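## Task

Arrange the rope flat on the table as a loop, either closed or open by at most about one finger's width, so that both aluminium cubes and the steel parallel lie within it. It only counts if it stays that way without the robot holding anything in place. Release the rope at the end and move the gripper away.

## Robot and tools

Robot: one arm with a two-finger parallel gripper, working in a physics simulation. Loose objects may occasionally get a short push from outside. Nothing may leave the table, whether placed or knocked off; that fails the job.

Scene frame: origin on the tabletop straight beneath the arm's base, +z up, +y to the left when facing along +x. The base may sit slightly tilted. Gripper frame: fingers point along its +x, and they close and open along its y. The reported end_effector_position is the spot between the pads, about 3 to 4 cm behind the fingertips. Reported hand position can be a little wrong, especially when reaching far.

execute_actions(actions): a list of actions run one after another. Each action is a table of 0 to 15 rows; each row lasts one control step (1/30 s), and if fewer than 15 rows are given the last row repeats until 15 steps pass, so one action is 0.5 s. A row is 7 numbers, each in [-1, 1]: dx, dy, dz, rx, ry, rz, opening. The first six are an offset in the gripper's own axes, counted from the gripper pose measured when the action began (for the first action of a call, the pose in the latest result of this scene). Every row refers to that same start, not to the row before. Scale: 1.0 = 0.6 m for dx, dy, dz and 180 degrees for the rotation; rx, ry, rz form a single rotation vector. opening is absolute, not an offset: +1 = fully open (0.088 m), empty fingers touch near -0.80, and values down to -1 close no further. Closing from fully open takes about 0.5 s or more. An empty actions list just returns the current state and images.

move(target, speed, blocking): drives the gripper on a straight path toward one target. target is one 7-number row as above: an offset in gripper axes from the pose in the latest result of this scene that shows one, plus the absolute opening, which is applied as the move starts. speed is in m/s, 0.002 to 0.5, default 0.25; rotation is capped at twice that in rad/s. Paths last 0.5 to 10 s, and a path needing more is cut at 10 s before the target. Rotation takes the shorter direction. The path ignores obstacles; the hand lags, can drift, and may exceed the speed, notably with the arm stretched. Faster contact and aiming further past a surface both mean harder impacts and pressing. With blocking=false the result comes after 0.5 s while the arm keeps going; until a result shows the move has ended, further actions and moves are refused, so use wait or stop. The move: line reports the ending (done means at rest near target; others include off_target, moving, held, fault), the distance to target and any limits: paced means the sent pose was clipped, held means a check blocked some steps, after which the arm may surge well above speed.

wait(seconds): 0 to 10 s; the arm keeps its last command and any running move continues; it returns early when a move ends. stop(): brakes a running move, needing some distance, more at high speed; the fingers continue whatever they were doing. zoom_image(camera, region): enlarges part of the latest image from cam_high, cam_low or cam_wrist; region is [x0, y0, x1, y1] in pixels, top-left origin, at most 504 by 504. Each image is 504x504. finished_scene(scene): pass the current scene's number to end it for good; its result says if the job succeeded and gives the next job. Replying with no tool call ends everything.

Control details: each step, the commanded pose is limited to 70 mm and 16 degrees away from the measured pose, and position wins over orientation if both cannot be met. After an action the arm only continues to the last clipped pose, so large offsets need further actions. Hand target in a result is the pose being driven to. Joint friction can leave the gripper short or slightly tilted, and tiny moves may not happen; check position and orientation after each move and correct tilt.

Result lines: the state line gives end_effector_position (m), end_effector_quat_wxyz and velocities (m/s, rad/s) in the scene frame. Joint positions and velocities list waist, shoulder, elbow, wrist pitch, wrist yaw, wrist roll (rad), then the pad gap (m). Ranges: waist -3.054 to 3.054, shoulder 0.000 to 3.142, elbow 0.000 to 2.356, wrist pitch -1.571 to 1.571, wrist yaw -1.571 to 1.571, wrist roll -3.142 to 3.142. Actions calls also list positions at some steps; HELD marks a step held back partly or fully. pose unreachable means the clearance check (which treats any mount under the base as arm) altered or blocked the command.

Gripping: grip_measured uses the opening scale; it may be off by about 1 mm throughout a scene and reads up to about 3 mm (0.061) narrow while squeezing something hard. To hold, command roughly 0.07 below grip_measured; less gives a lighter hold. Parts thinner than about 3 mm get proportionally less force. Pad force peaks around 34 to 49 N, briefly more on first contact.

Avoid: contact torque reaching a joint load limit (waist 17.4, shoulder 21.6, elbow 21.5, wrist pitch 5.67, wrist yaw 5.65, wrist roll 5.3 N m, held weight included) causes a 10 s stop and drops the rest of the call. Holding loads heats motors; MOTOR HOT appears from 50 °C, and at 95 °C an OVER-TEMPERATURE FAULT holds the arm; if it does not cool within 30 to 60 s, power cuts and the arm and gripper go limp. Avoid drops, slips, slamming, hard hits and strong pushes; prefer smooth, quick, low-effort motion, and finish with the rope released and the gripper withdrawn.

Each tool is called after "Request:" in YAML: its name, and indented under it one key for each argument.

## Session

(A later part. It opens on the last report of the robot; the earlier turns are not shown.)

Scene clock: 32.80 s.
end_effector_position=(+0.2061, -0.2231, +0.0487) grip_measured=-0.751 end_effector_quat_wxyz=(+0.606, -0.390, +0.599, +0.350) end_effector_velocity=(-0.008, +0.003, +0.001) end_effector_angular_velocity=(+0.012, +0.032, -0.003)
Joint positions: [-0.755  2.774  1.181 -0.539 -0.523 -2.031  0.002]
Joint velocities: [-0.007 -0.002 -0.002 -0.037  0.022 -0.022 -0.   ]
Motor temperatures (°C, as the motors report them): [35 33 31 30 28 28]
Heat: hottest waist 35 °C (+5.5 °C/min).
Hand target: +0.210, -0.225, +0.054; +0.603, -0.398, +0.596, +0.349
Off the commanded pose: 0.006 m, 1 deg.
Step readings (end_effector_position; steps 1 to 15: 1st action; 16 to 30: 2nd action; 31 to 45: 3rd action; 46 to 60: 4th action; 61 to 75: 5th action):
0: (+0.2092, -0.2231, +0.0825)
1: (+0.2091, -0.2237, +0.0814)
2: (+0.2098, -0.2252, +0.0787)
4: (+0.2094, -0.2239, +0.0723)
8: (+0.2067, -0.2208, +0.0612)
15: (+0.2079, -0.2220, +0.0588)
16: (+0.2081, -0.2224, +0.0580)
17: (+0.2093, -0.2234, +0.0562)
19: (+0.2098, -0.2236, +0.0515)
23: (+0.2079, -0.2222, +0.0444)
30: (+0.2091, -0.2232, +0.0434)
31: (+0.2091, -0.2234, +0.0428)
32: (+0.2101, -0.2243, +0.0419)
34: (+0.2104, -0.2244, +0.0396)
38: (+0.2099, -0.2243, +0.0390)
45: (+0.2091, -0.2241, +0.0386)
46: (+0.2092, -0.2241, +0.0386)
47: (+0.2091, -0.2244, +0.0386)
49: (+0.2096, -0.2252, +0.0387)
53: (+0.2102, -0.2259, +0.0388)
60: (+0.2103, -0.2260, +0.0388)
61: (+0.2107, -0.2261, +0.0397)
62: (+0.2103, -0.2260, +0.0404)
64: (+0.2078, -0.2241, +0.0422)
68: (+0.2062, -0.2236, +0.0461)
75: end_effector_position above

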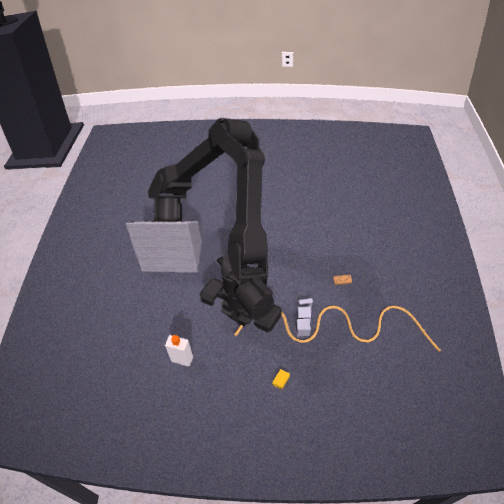

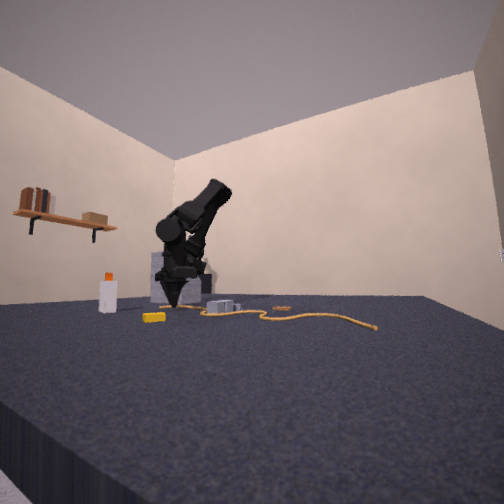

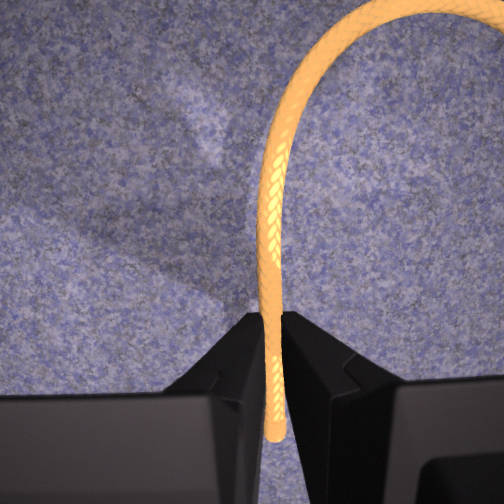

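Request:
move:
  target: [-0.014,0.072,0.118,0.35,-0.005,0.017,-0.82]
  speed: 0.4

Request:
move:
  target: [0,0.11,0.135,0.5,0,0,-0.82]
  speed: 0.4

Request:
move:
  target: [0,0.14,0.03,0.5,0,0,-0.82]
  speed: 0.4

Scene clock: 36.43 s.
end_effector_position=(+0.1993, -0.1424, +0.0529) grip_measured=-0.750 end_effector_quat_wxyz=(+0.715, +0.001, +0.699, +0.006) end_effector_velocity=(-0.001, +0.004, +0.000) end_effector_angular_velocity=(+0.010, +0.000, -0.010)
Joint positions: [-0.63   2.532  0.915 -0.508 -0.609 -0.844  0.002]
Joint velocities: [ 0.002 -0.007 -0.007 -0.007 -0.007  0.007 -0.   ]
Motor temperatures (°C, as the motors report them): [35 33 31 30 28 28]
Heat: hottest waist 35 °C (+4.9 °C/min).
Hand target: +0.199, -0.140, +0.053; +0.716, +0.002, +0.698, +0.004
Off the commanded pose: 0.002 m, 0 deg.
move: done

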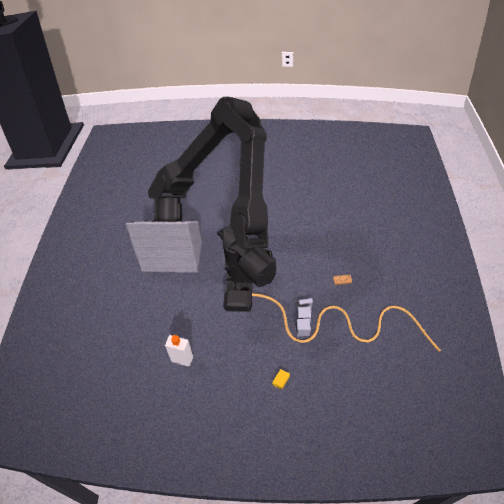

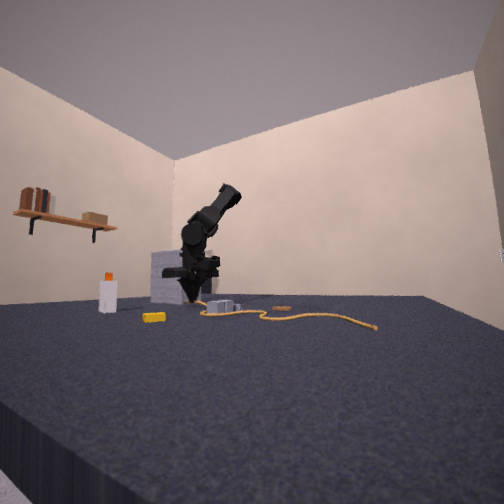

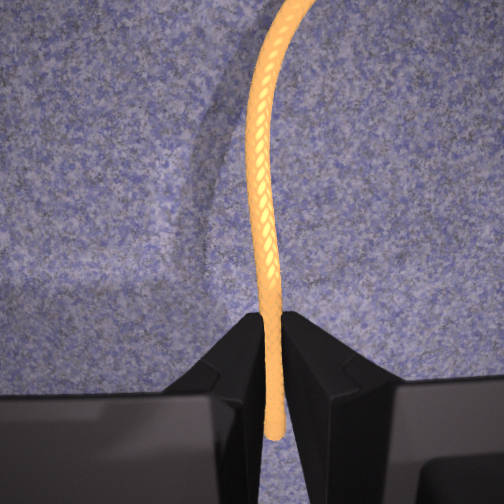

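Scene clock: 39.03 s.
end_effector_position=(+0.2752, -0.0772, +0.0533) grip_measured=-0.750 end_effector_quat_wxyz=(+0.500, +0.507, +0.502, -0.492) end_effector_velocity=(+0.001, -0.001, +0.002) end_effector_angular_velocity=(-0.011, -0.006, -0.001)
Joint positions: [-0.343  2.377  1.008 -0.563 -0.737  1.053  0.002]
Joint velocities: [-0.002 -0.007 -0.002  0.007  0.007  0.007  0.   ]
Motor temperatures (°C, as the motors report them): [35 33 31 30 28 28]
Heat: hottest waist 35 °C (+4.6 °C/min).
Hand target: +0.280, -0.076, +0.055; +0.505, +0.506, +0.499, -0.489
Off the commanded pose: 0.005 m, 1 deg.
move: done

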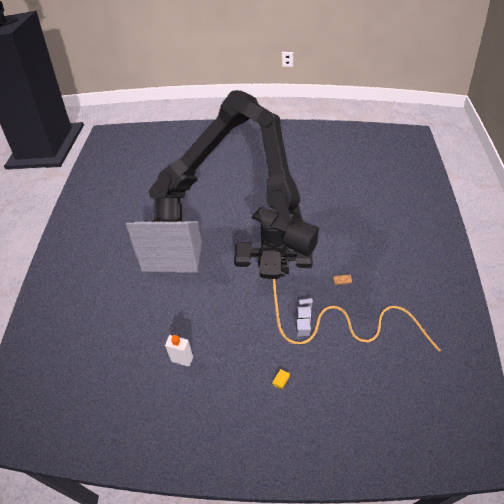

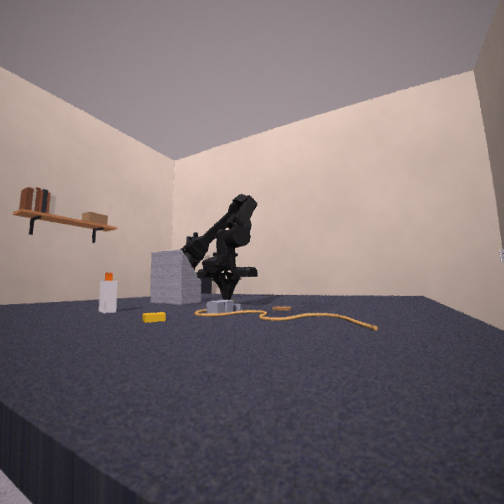

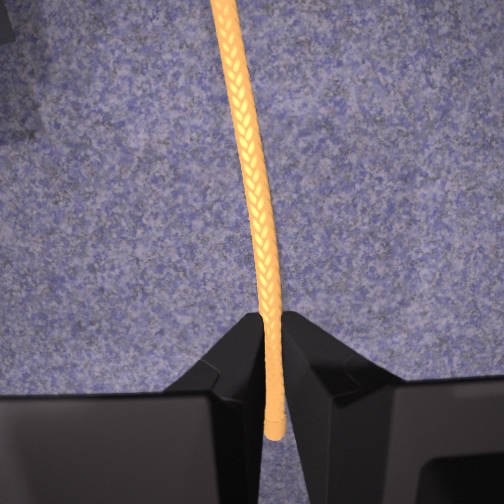

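Scene clock: 41.63 s.
end_effector_position=(+0.3590, -0.0943, +0.0565) grip_measured=-0.750 end_effector_quat_wxyz=(-0.000, +0.714, +0.009, -0.701) end_effector_velocity=(+0.001, +0.003, +0.000) end_effector_angular_velocity=(+0.007, +0.000, +0.007)
Joint positions: [-0.296  2.566  1.424 -0.74  -0.752  2.681  0.002]
Joint velocities: [ 0.002 -0.002  0.002 -0.007 -0.007 -0.007 -0.   ]
Motor temperatures (°C, as the motors report them): [35 33 32 30 28 28]
Heat: hottest waist 35 °C (+4.3 °C/min).
Hand target: +0.359, -0.095, +0.054; -0.005, +0.712, +0.007, -0.703
Off the commanded pose: 0.003 m, 1 deg.
move: done

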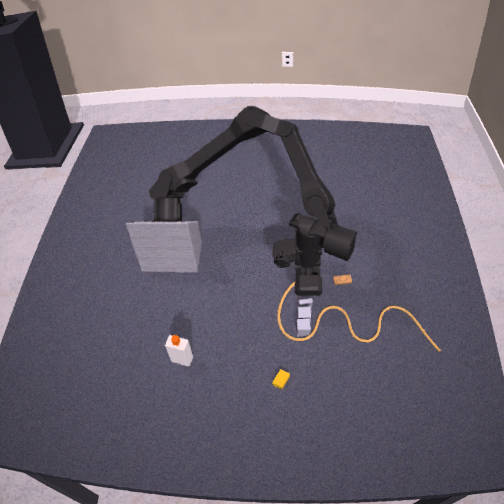

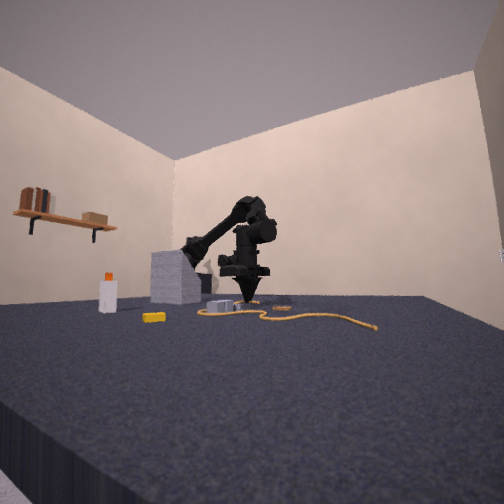

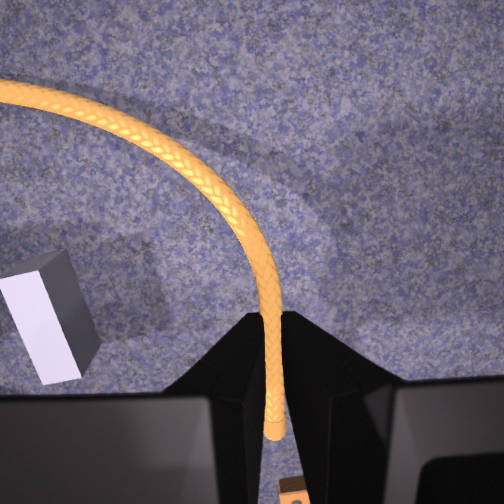

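Request:
move:
  target: [0.024,0.045,-0.06,0.135,0,0,-0.82]

Request:
move:
  target: [0.012,0.025,-0.025,0,0,0,-0.82]
  speed: 0.05

Request:
execute_actions:
  actions:
    - [[0,0,0,0,0,0,-0.45]]
    - [[-0.07,0,0,-0.07,0,0,-0.45]]
    - [[-0.07,-0.06,0,-0.07,0,0,0.5]]
    - [[-0.05,-0.09,0,-0.07,0,0,1]]
    - [[-0.03,-0.1,0,-0.07,0,0,1]]

Request:
zoom_image:
  camera: "cam_high"
  region: [250,260,390,360]

Scene clock: 44.47 s.
end_effector_position=(+0.3957, -0.1198, +0.0458) grip_measured=-0.750 end_effector_quat_wxyz=(-0.145, +0.701, -0.136, -0.685) end_effector_velocity=(-0.001, +0.001, +0.000) end_effector_angular_velocity=(+0.012, +0.007, -0.020)
Joint positions: [-0.29   2.731  1.669 -0.805 -0.752  3.109  0.002]
Joint velocities: [-0.002  0.007  0.012 -0.022 -0.007  0.007 -0.   ]
Motor temperatures (°C, as the motors report them): [36 34 32 30 28 28]
Heat: hottest waist 36 °C (+5.4 °C/min).
Hand target: +0.396, -0.121, +0.042; -0.150, +0.698, -0.139, -0.687
Off the commanded pose: 0.004 m, 1 deg.
move: done

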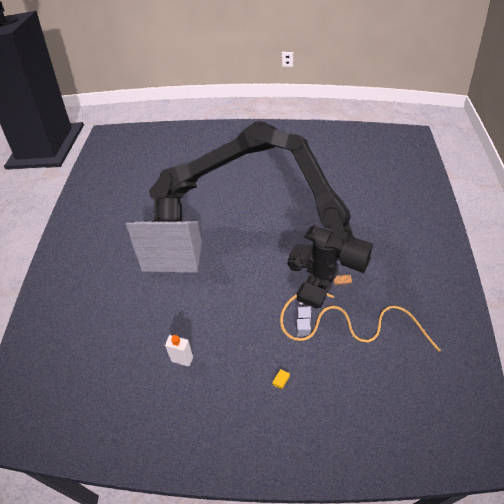

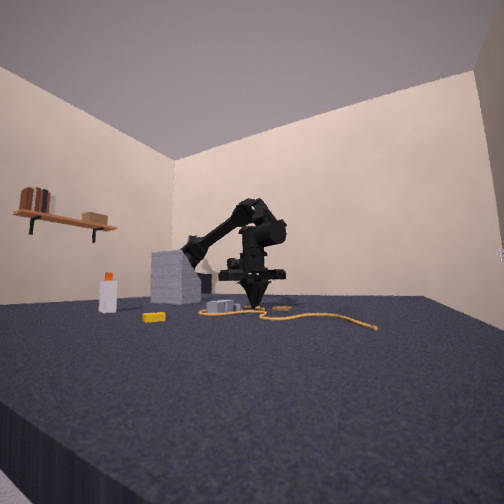

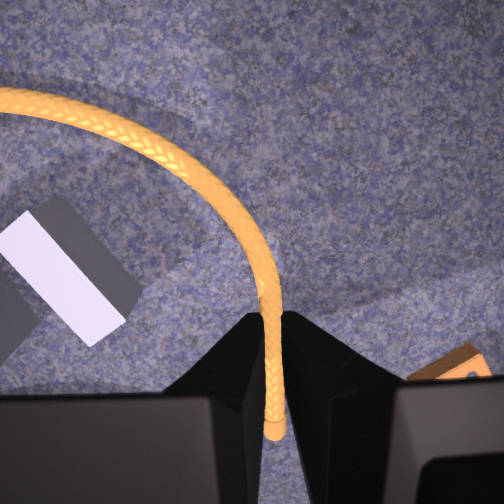

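Scene clock: 45.33 s.
end_effector_position=(+0.4049, -0.1362, +0.0413) grip_measured=-0.750 end_effector_quat_wxyz=(-0.146, +0.703, -0.136, -0.683) end_effector_velocity=(+0.000, +0.003, +0.000) end_effector_angular_velocity=(+0.025, +0.000, -0.005)
Joint positions: [-0.302  2.805  1.762 -0.827 -0.751  3.098  0.002]
Joint velocities: [-0.002  0.007  0.012 -0.022 -0.022 -0.007 -0.   ]
Motor temperatures (°C, as the motors report them): [36 34 32 30 28 28]
Heat: hottest waist 36 °C (+5.3 °C/min).
Hand target: +0.404, -0.139, +0.039; -0.145, +0.701, -0.136, -0.685
Off the commanded pose: 0.004 m, 0 deg.
move: done

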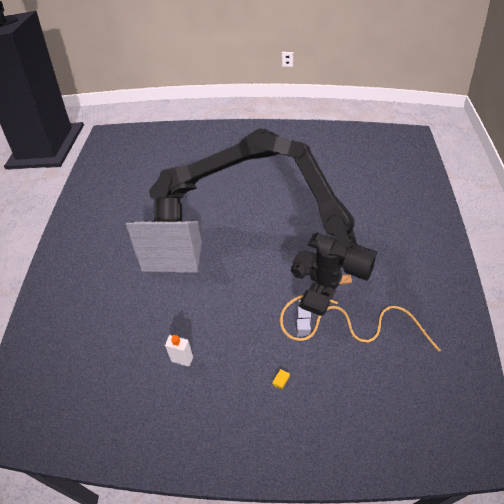

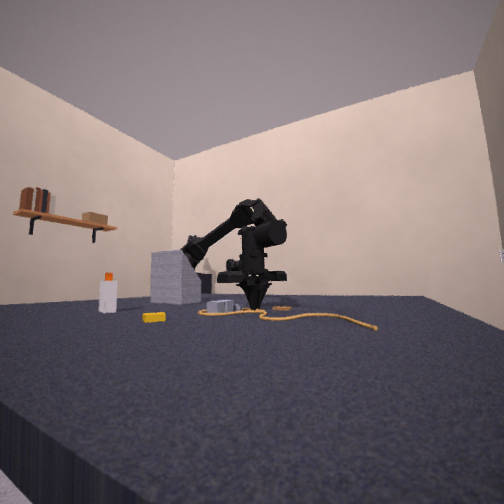

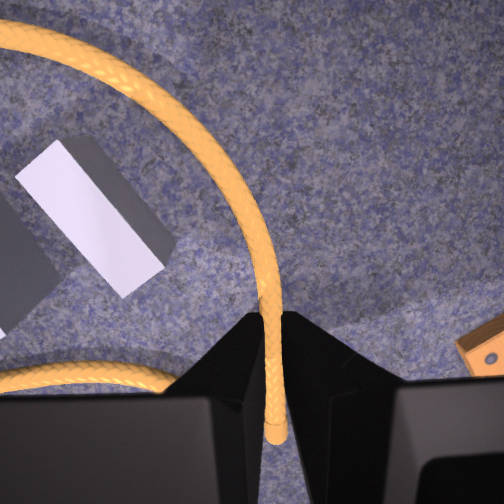

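Scene clock: 47.83 s.
end_effector_position=(+0.3970, +0.0047, +0.1710) grip_measured=+0.988 end_effector_quat_wxyz=(+0.156, +0.705, +0.150, -0.675) end_effector_velocity=(-0.023, -0.003, -0.014) end_effector_angular_velocity=(+0.038, +0.062, -0.032)
Joint positions: [-0.291  2.315  1.684 -1.211 -0.753  2.289  0.087]
Joint velocities: [-0.002 -0.002 -0.081 -0.022 -0.007 -0.037  0.   ]
Motor temperatures (°C, as the motors report them): [36 34 32 30 28 28]
Heat: hottest waist 36 °C (+5.0 °C/min).
Hand target: +0.394, +0.007, +0.170; +0.156, +0.703, +0.154, -0.676
Off the commanded pose: 0.004 m, 0 deg.
Step readings (end_effector_position; steps 1 to 15: 1st action; 16 to 30: 2nd action; 31 to 45: 3rd action; 46 to 60: 4th action; 61 to 75: 5th action):
0: (+0.4049, -0.1362, +0.0413)
1: (+0.4050, -0.1361, +0.0413)
2: (+0.4050, -0.1361, +0.0413)
4: (+0.4050, -0.1361, +0.0413)
8: (+0.4050, -0.1361, +0.0413)
15: (+0.4050, -0.1361, +0.0413)
16: (+0.4048, -0.1356, +0.0425)
17: (+0.4026, -0.1353, +0.0456)
19: (+0.3998, -0.1371, +0.0554)
23: (+0.4010, -0.1396, +0.0751)
30: (+0.4016, -0.1372, +0.0810)
31: (+0.4019, -0.1353, +0.0832)
32: (+0.3998, -0.1316, +0.0862)
34: (+0.4003, -0.1229, +0.0952)
38: (+0.4072, -0.1078, +0.1159)
45: (+0.4065, -0.1033, +0.1215)
46: (+0.4069, -0.1011, +0.1235)
47: (+0.4044, -0.0962, +0.1257)
49: (+0.4021, -0.0822, +0.1321)
53: (+0.4096, -0.0580, +0.1488)
60: (+0.4080, -0.0516, +0.1528)
61: (+0.4070, -0.0495, +0.1538)
62: (+0.4027, -0.0443, +0.1541)
64: (+0.3968, -0.0286, +0.1568)
68: (+0.4000, -0.0014, +0.1683)
75: end_effector_position above

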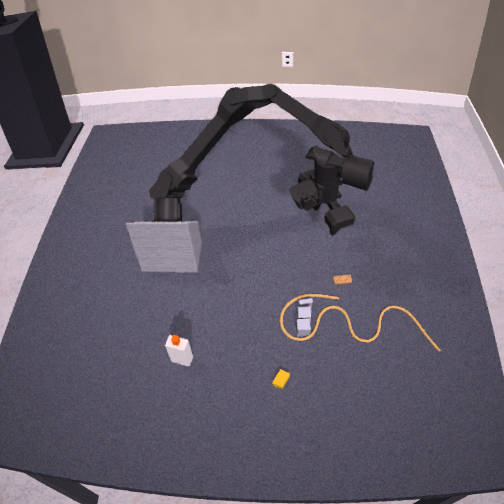

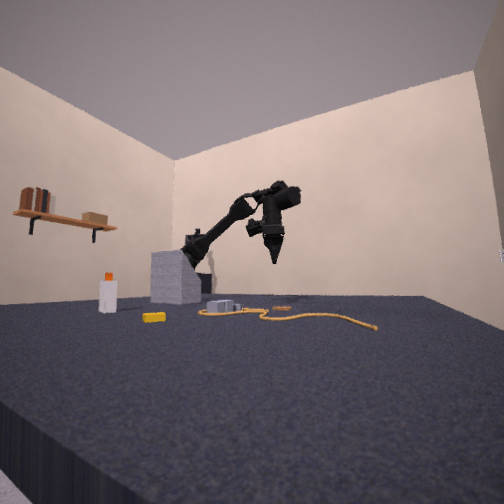

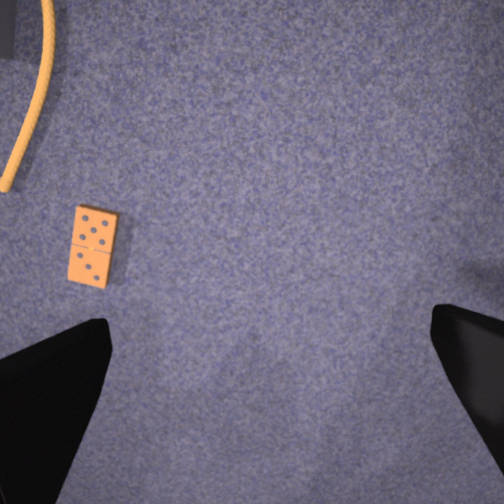

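Region (250, 260, 390, 360) of cam_high's 504x504 image, scaled by 3.600, with more detail than that image has; it fills the top 360 rows of this view, and the rest is white.

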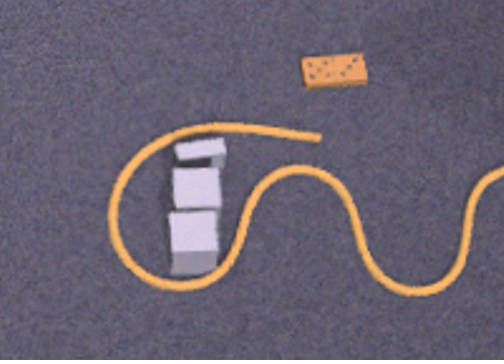

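Request:
move:
  target: [0.177,0.24,0.078,0.14,0,0,0.35]

Scene clock: 49.97 s.
end_effector_position=(+0.4208, -0.1421, +0.0686) grip_measured=+0.353 end_effector_quat_wxyz=(+0.003, +0.724, +0.003, -0.690) end_effector_velocity=(-0.008, -0.004, -0.005) end_effector_angular_velocity=(+0.022, +0.019, -0.039)
Joint positions: [-0.34   2.825  1.893 -0.944 -0.74   2.657  0.056]
Joint velocities: [-0.007  0.022  0.002 -0.022 -0.007  0.007  0.   ]
Motor temperatures (°C, as the motors report them): [37 34 32 30 28 28]
Heat: hottest waist 37 °C (+6.0 °C/min).
Hand target: +0.420, -0.145, +0.066; -0.002, +0.722, -0.001, -0.692
Off the commanded pose: 0.005 m, 1 deg.
move: done

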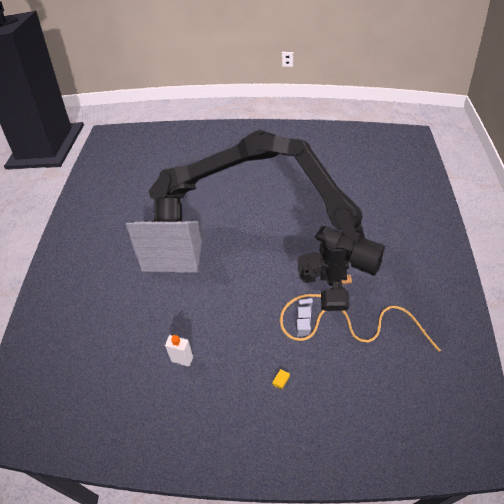

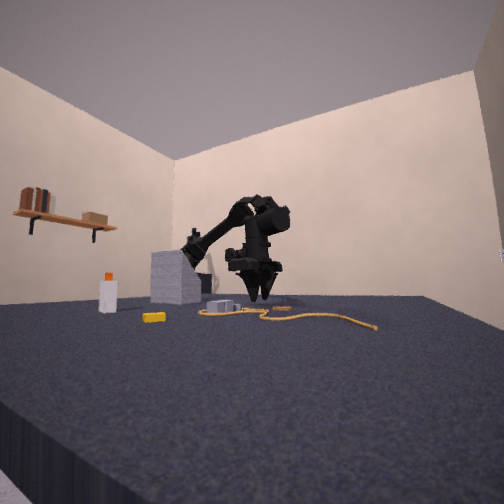

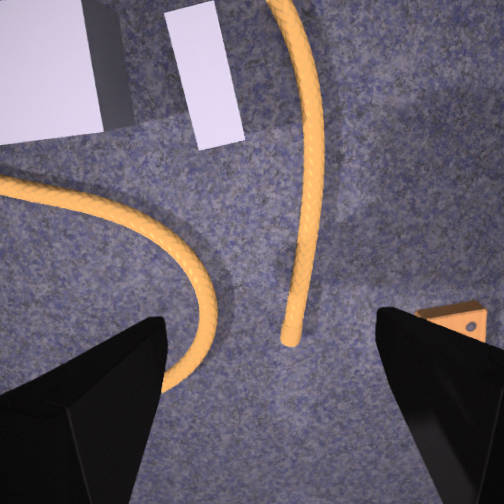

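Request:
execute_actions:
  actions:
    - [[0.035,0.014,0.014,0,0,0,0.35]]
    - [[0.027,0.004,0.008,0,0,0,0.35]]
    - [[0.015,0,0.006,0,0,0,0.3]]
    - [[0.008,-0.02,0,0,0,0,0]]
    - [[0.005,-0.012,0,0,0,0,-0.52]]
    - [[0,0,0,0,0,0,-0.1]]
    - [[-0.07,0,0,0,0,0,0.1]]
    - [[-0.09,-0.03,0,0,0,0,1]]
    - [[-0.07,-0.08,0.04,0,0,0,1]]
    - [[-0.03,-0.1,0.04,0,0,0,1]]

Request:
zoom_image:
  camera: "cam_high"
  region: [250,260,390,360]

Scene clock: 55.93 s.
end_effector_position=(+0.3588, -0.0212, +0.1831) grip_measured=+0.988 end_effector_quat_wxyz=(+0.016, +0.743, +0.005, -0.669) end_effector_velocity=(-0.022, +0.001, -0.014) end_effector_angular_velocity=(+0.062, +0.045, -0.086)
Joint positions: [-0.393  2.206  1.459 -1.098 -0.739  2.62   0.087]
Joint velocities: [-0.007 -0.002 -0.076 -0.022 -0.022  0.022 -0.   ]
Motor temperatures (°C, as the motors report them): [38 35 32 30 28 28]
Heat: hottest waist 38 °C (+6.4 °C/min).
Hand target: +0.356, -0.018, +0.183; +0.013, +0.743, +0.003, -0.669
Off the commanded pose: 0.004 m, 0 deg.
Step readings (end_effector_position; steps 1 to 15: 1st action; 16 to 30: 2nd action; 31 to 45: 3rd action; 46 to 60: 4th action; 61 to 75: 5th action; 76 to 90: 6th action; 91 to 105: 7th action; 106 to 120: 8th action; 121 to 135: 9th action; 136 to 150: 10th action):
0: (+0.4206, -0.1424, +0.0681)
1: (+0.4206, -0.1428, +0.0675)
2: (+0.4215, -0.1443, +0.0663)
4: (+0.4217, -0.1460, +0.0633)
8: (+0.4184, -0.1480, +0.0561)
15: (+0.4182, -0.1490, +0.0536)
16: (+0.4184, -0.1493, +0.0532)
17: (+0.4191, -0.1501, +0.0520)
19: (+0.4194, -0.1503, +0.0493)
23: (+0.4186, -0.1497, +0.0445)
30: (+0.4195, -0.1499, +0.0437)
31: (+0.4196, -0.1502, +0.0435)
32: (+0.4198, -0.1506, +0.0426)
34: (+0.4199, -0.1506, +0.0412)
38: (+0.4198, -0.1511, +0.0407)
45: (+0.4196, -0.1512, +0.0404)
46: (+0.4201, -0.1506, +0.0407)
47: (+0.4200, -0.1497, +0.0407)
49: (+0.4200, -0.1472, +0.0406)
53: (+0.4200, -0.1452, +0.0405)
60: (+0.4200, -0.1443, +0.0407)
61: (+0.4201, -0.1441, +0.0407)
62: (+0.4205, -0.1433, +0.0408)
64: (+0.4212, -0.1412, +0.0405)
68: (+0.4221, -0.1390, +0.0404)
75: (+0.4224, -0.1390, +0.0405)
76: (+0.4224, -0.1390, +0.0405)
77: (+0.4226, -0.1394, +0.0407)
79: (+0.4225, -0.1399, +0.0411)
83: (+0.4225, -0.1401, +0.0413)
90: (+0.4225, -0.1401, +0.0413)
91: (+0.4218, -0.1394, +0.0424)
92: (+0.4183, -0.1384, +0.0452)
94: (+0.4140, -0.1397, +0.0542)
98: (+0.4149, -0.1431, +0.0735)
105: (+0.4152, -0.1411, +0.0793)
106: (+0.4145, -0.1397, +0.0812)
107: (+0.4102, -0.1367, +0.0848)
109: (+0.4070, -0.1331, +0.0968)
113: (+0.4098, -0.1272, +0.1237)
120: (+0.4087, -0.1235, +0.1306)
121: (+0.4080, -0.1214, +0.1325)
122: (+0.4013, -0.1158, +0.1343)
124: (+0.3906, -0.1018, +0.1425)
128: (+0.3893, -0.0838, +0.1637)
135: (+0.3836, -0.0776, +0.1683)
136: (+0.3820, -0.0757, +0.1689)
137: (+0.3757, -0.0700, +0.1683)
139: (+0.3645, -0.0529, +0.1698)
143: (+0.3636, -0.0273, +0.1812)
150: end_effector_position above

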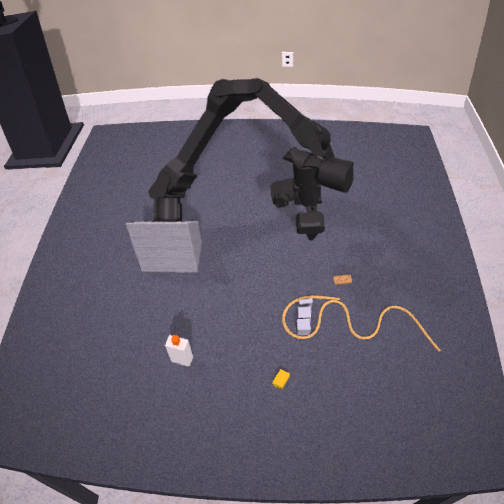

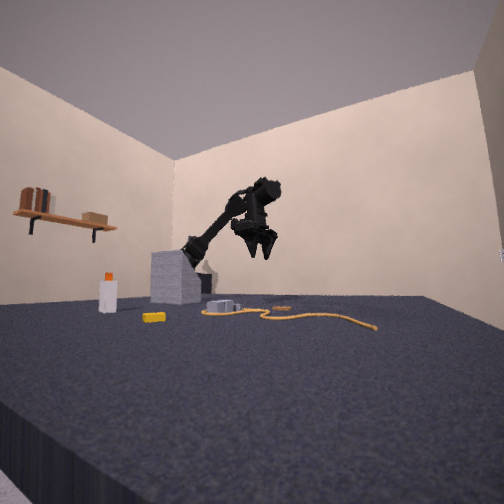

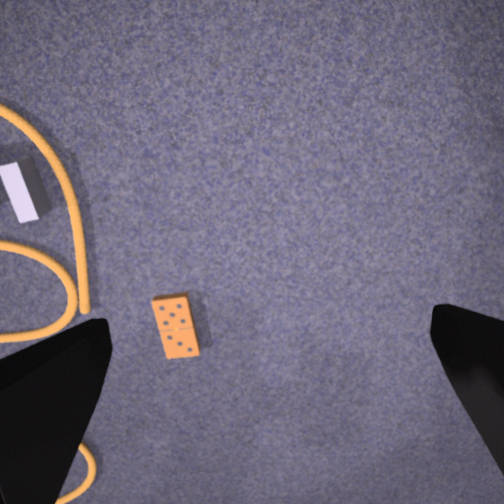

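Region (250, 260, 390, 360) of cam_high's 504x504 image, scaled by 3.600, with more detail than that image has; it fills the top 360 rows of this view, and the rest is white.

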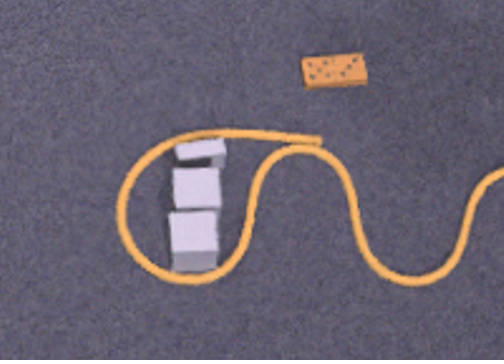

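Request:
finished_scene:
  scene: 2

The scene is finished: the task was done.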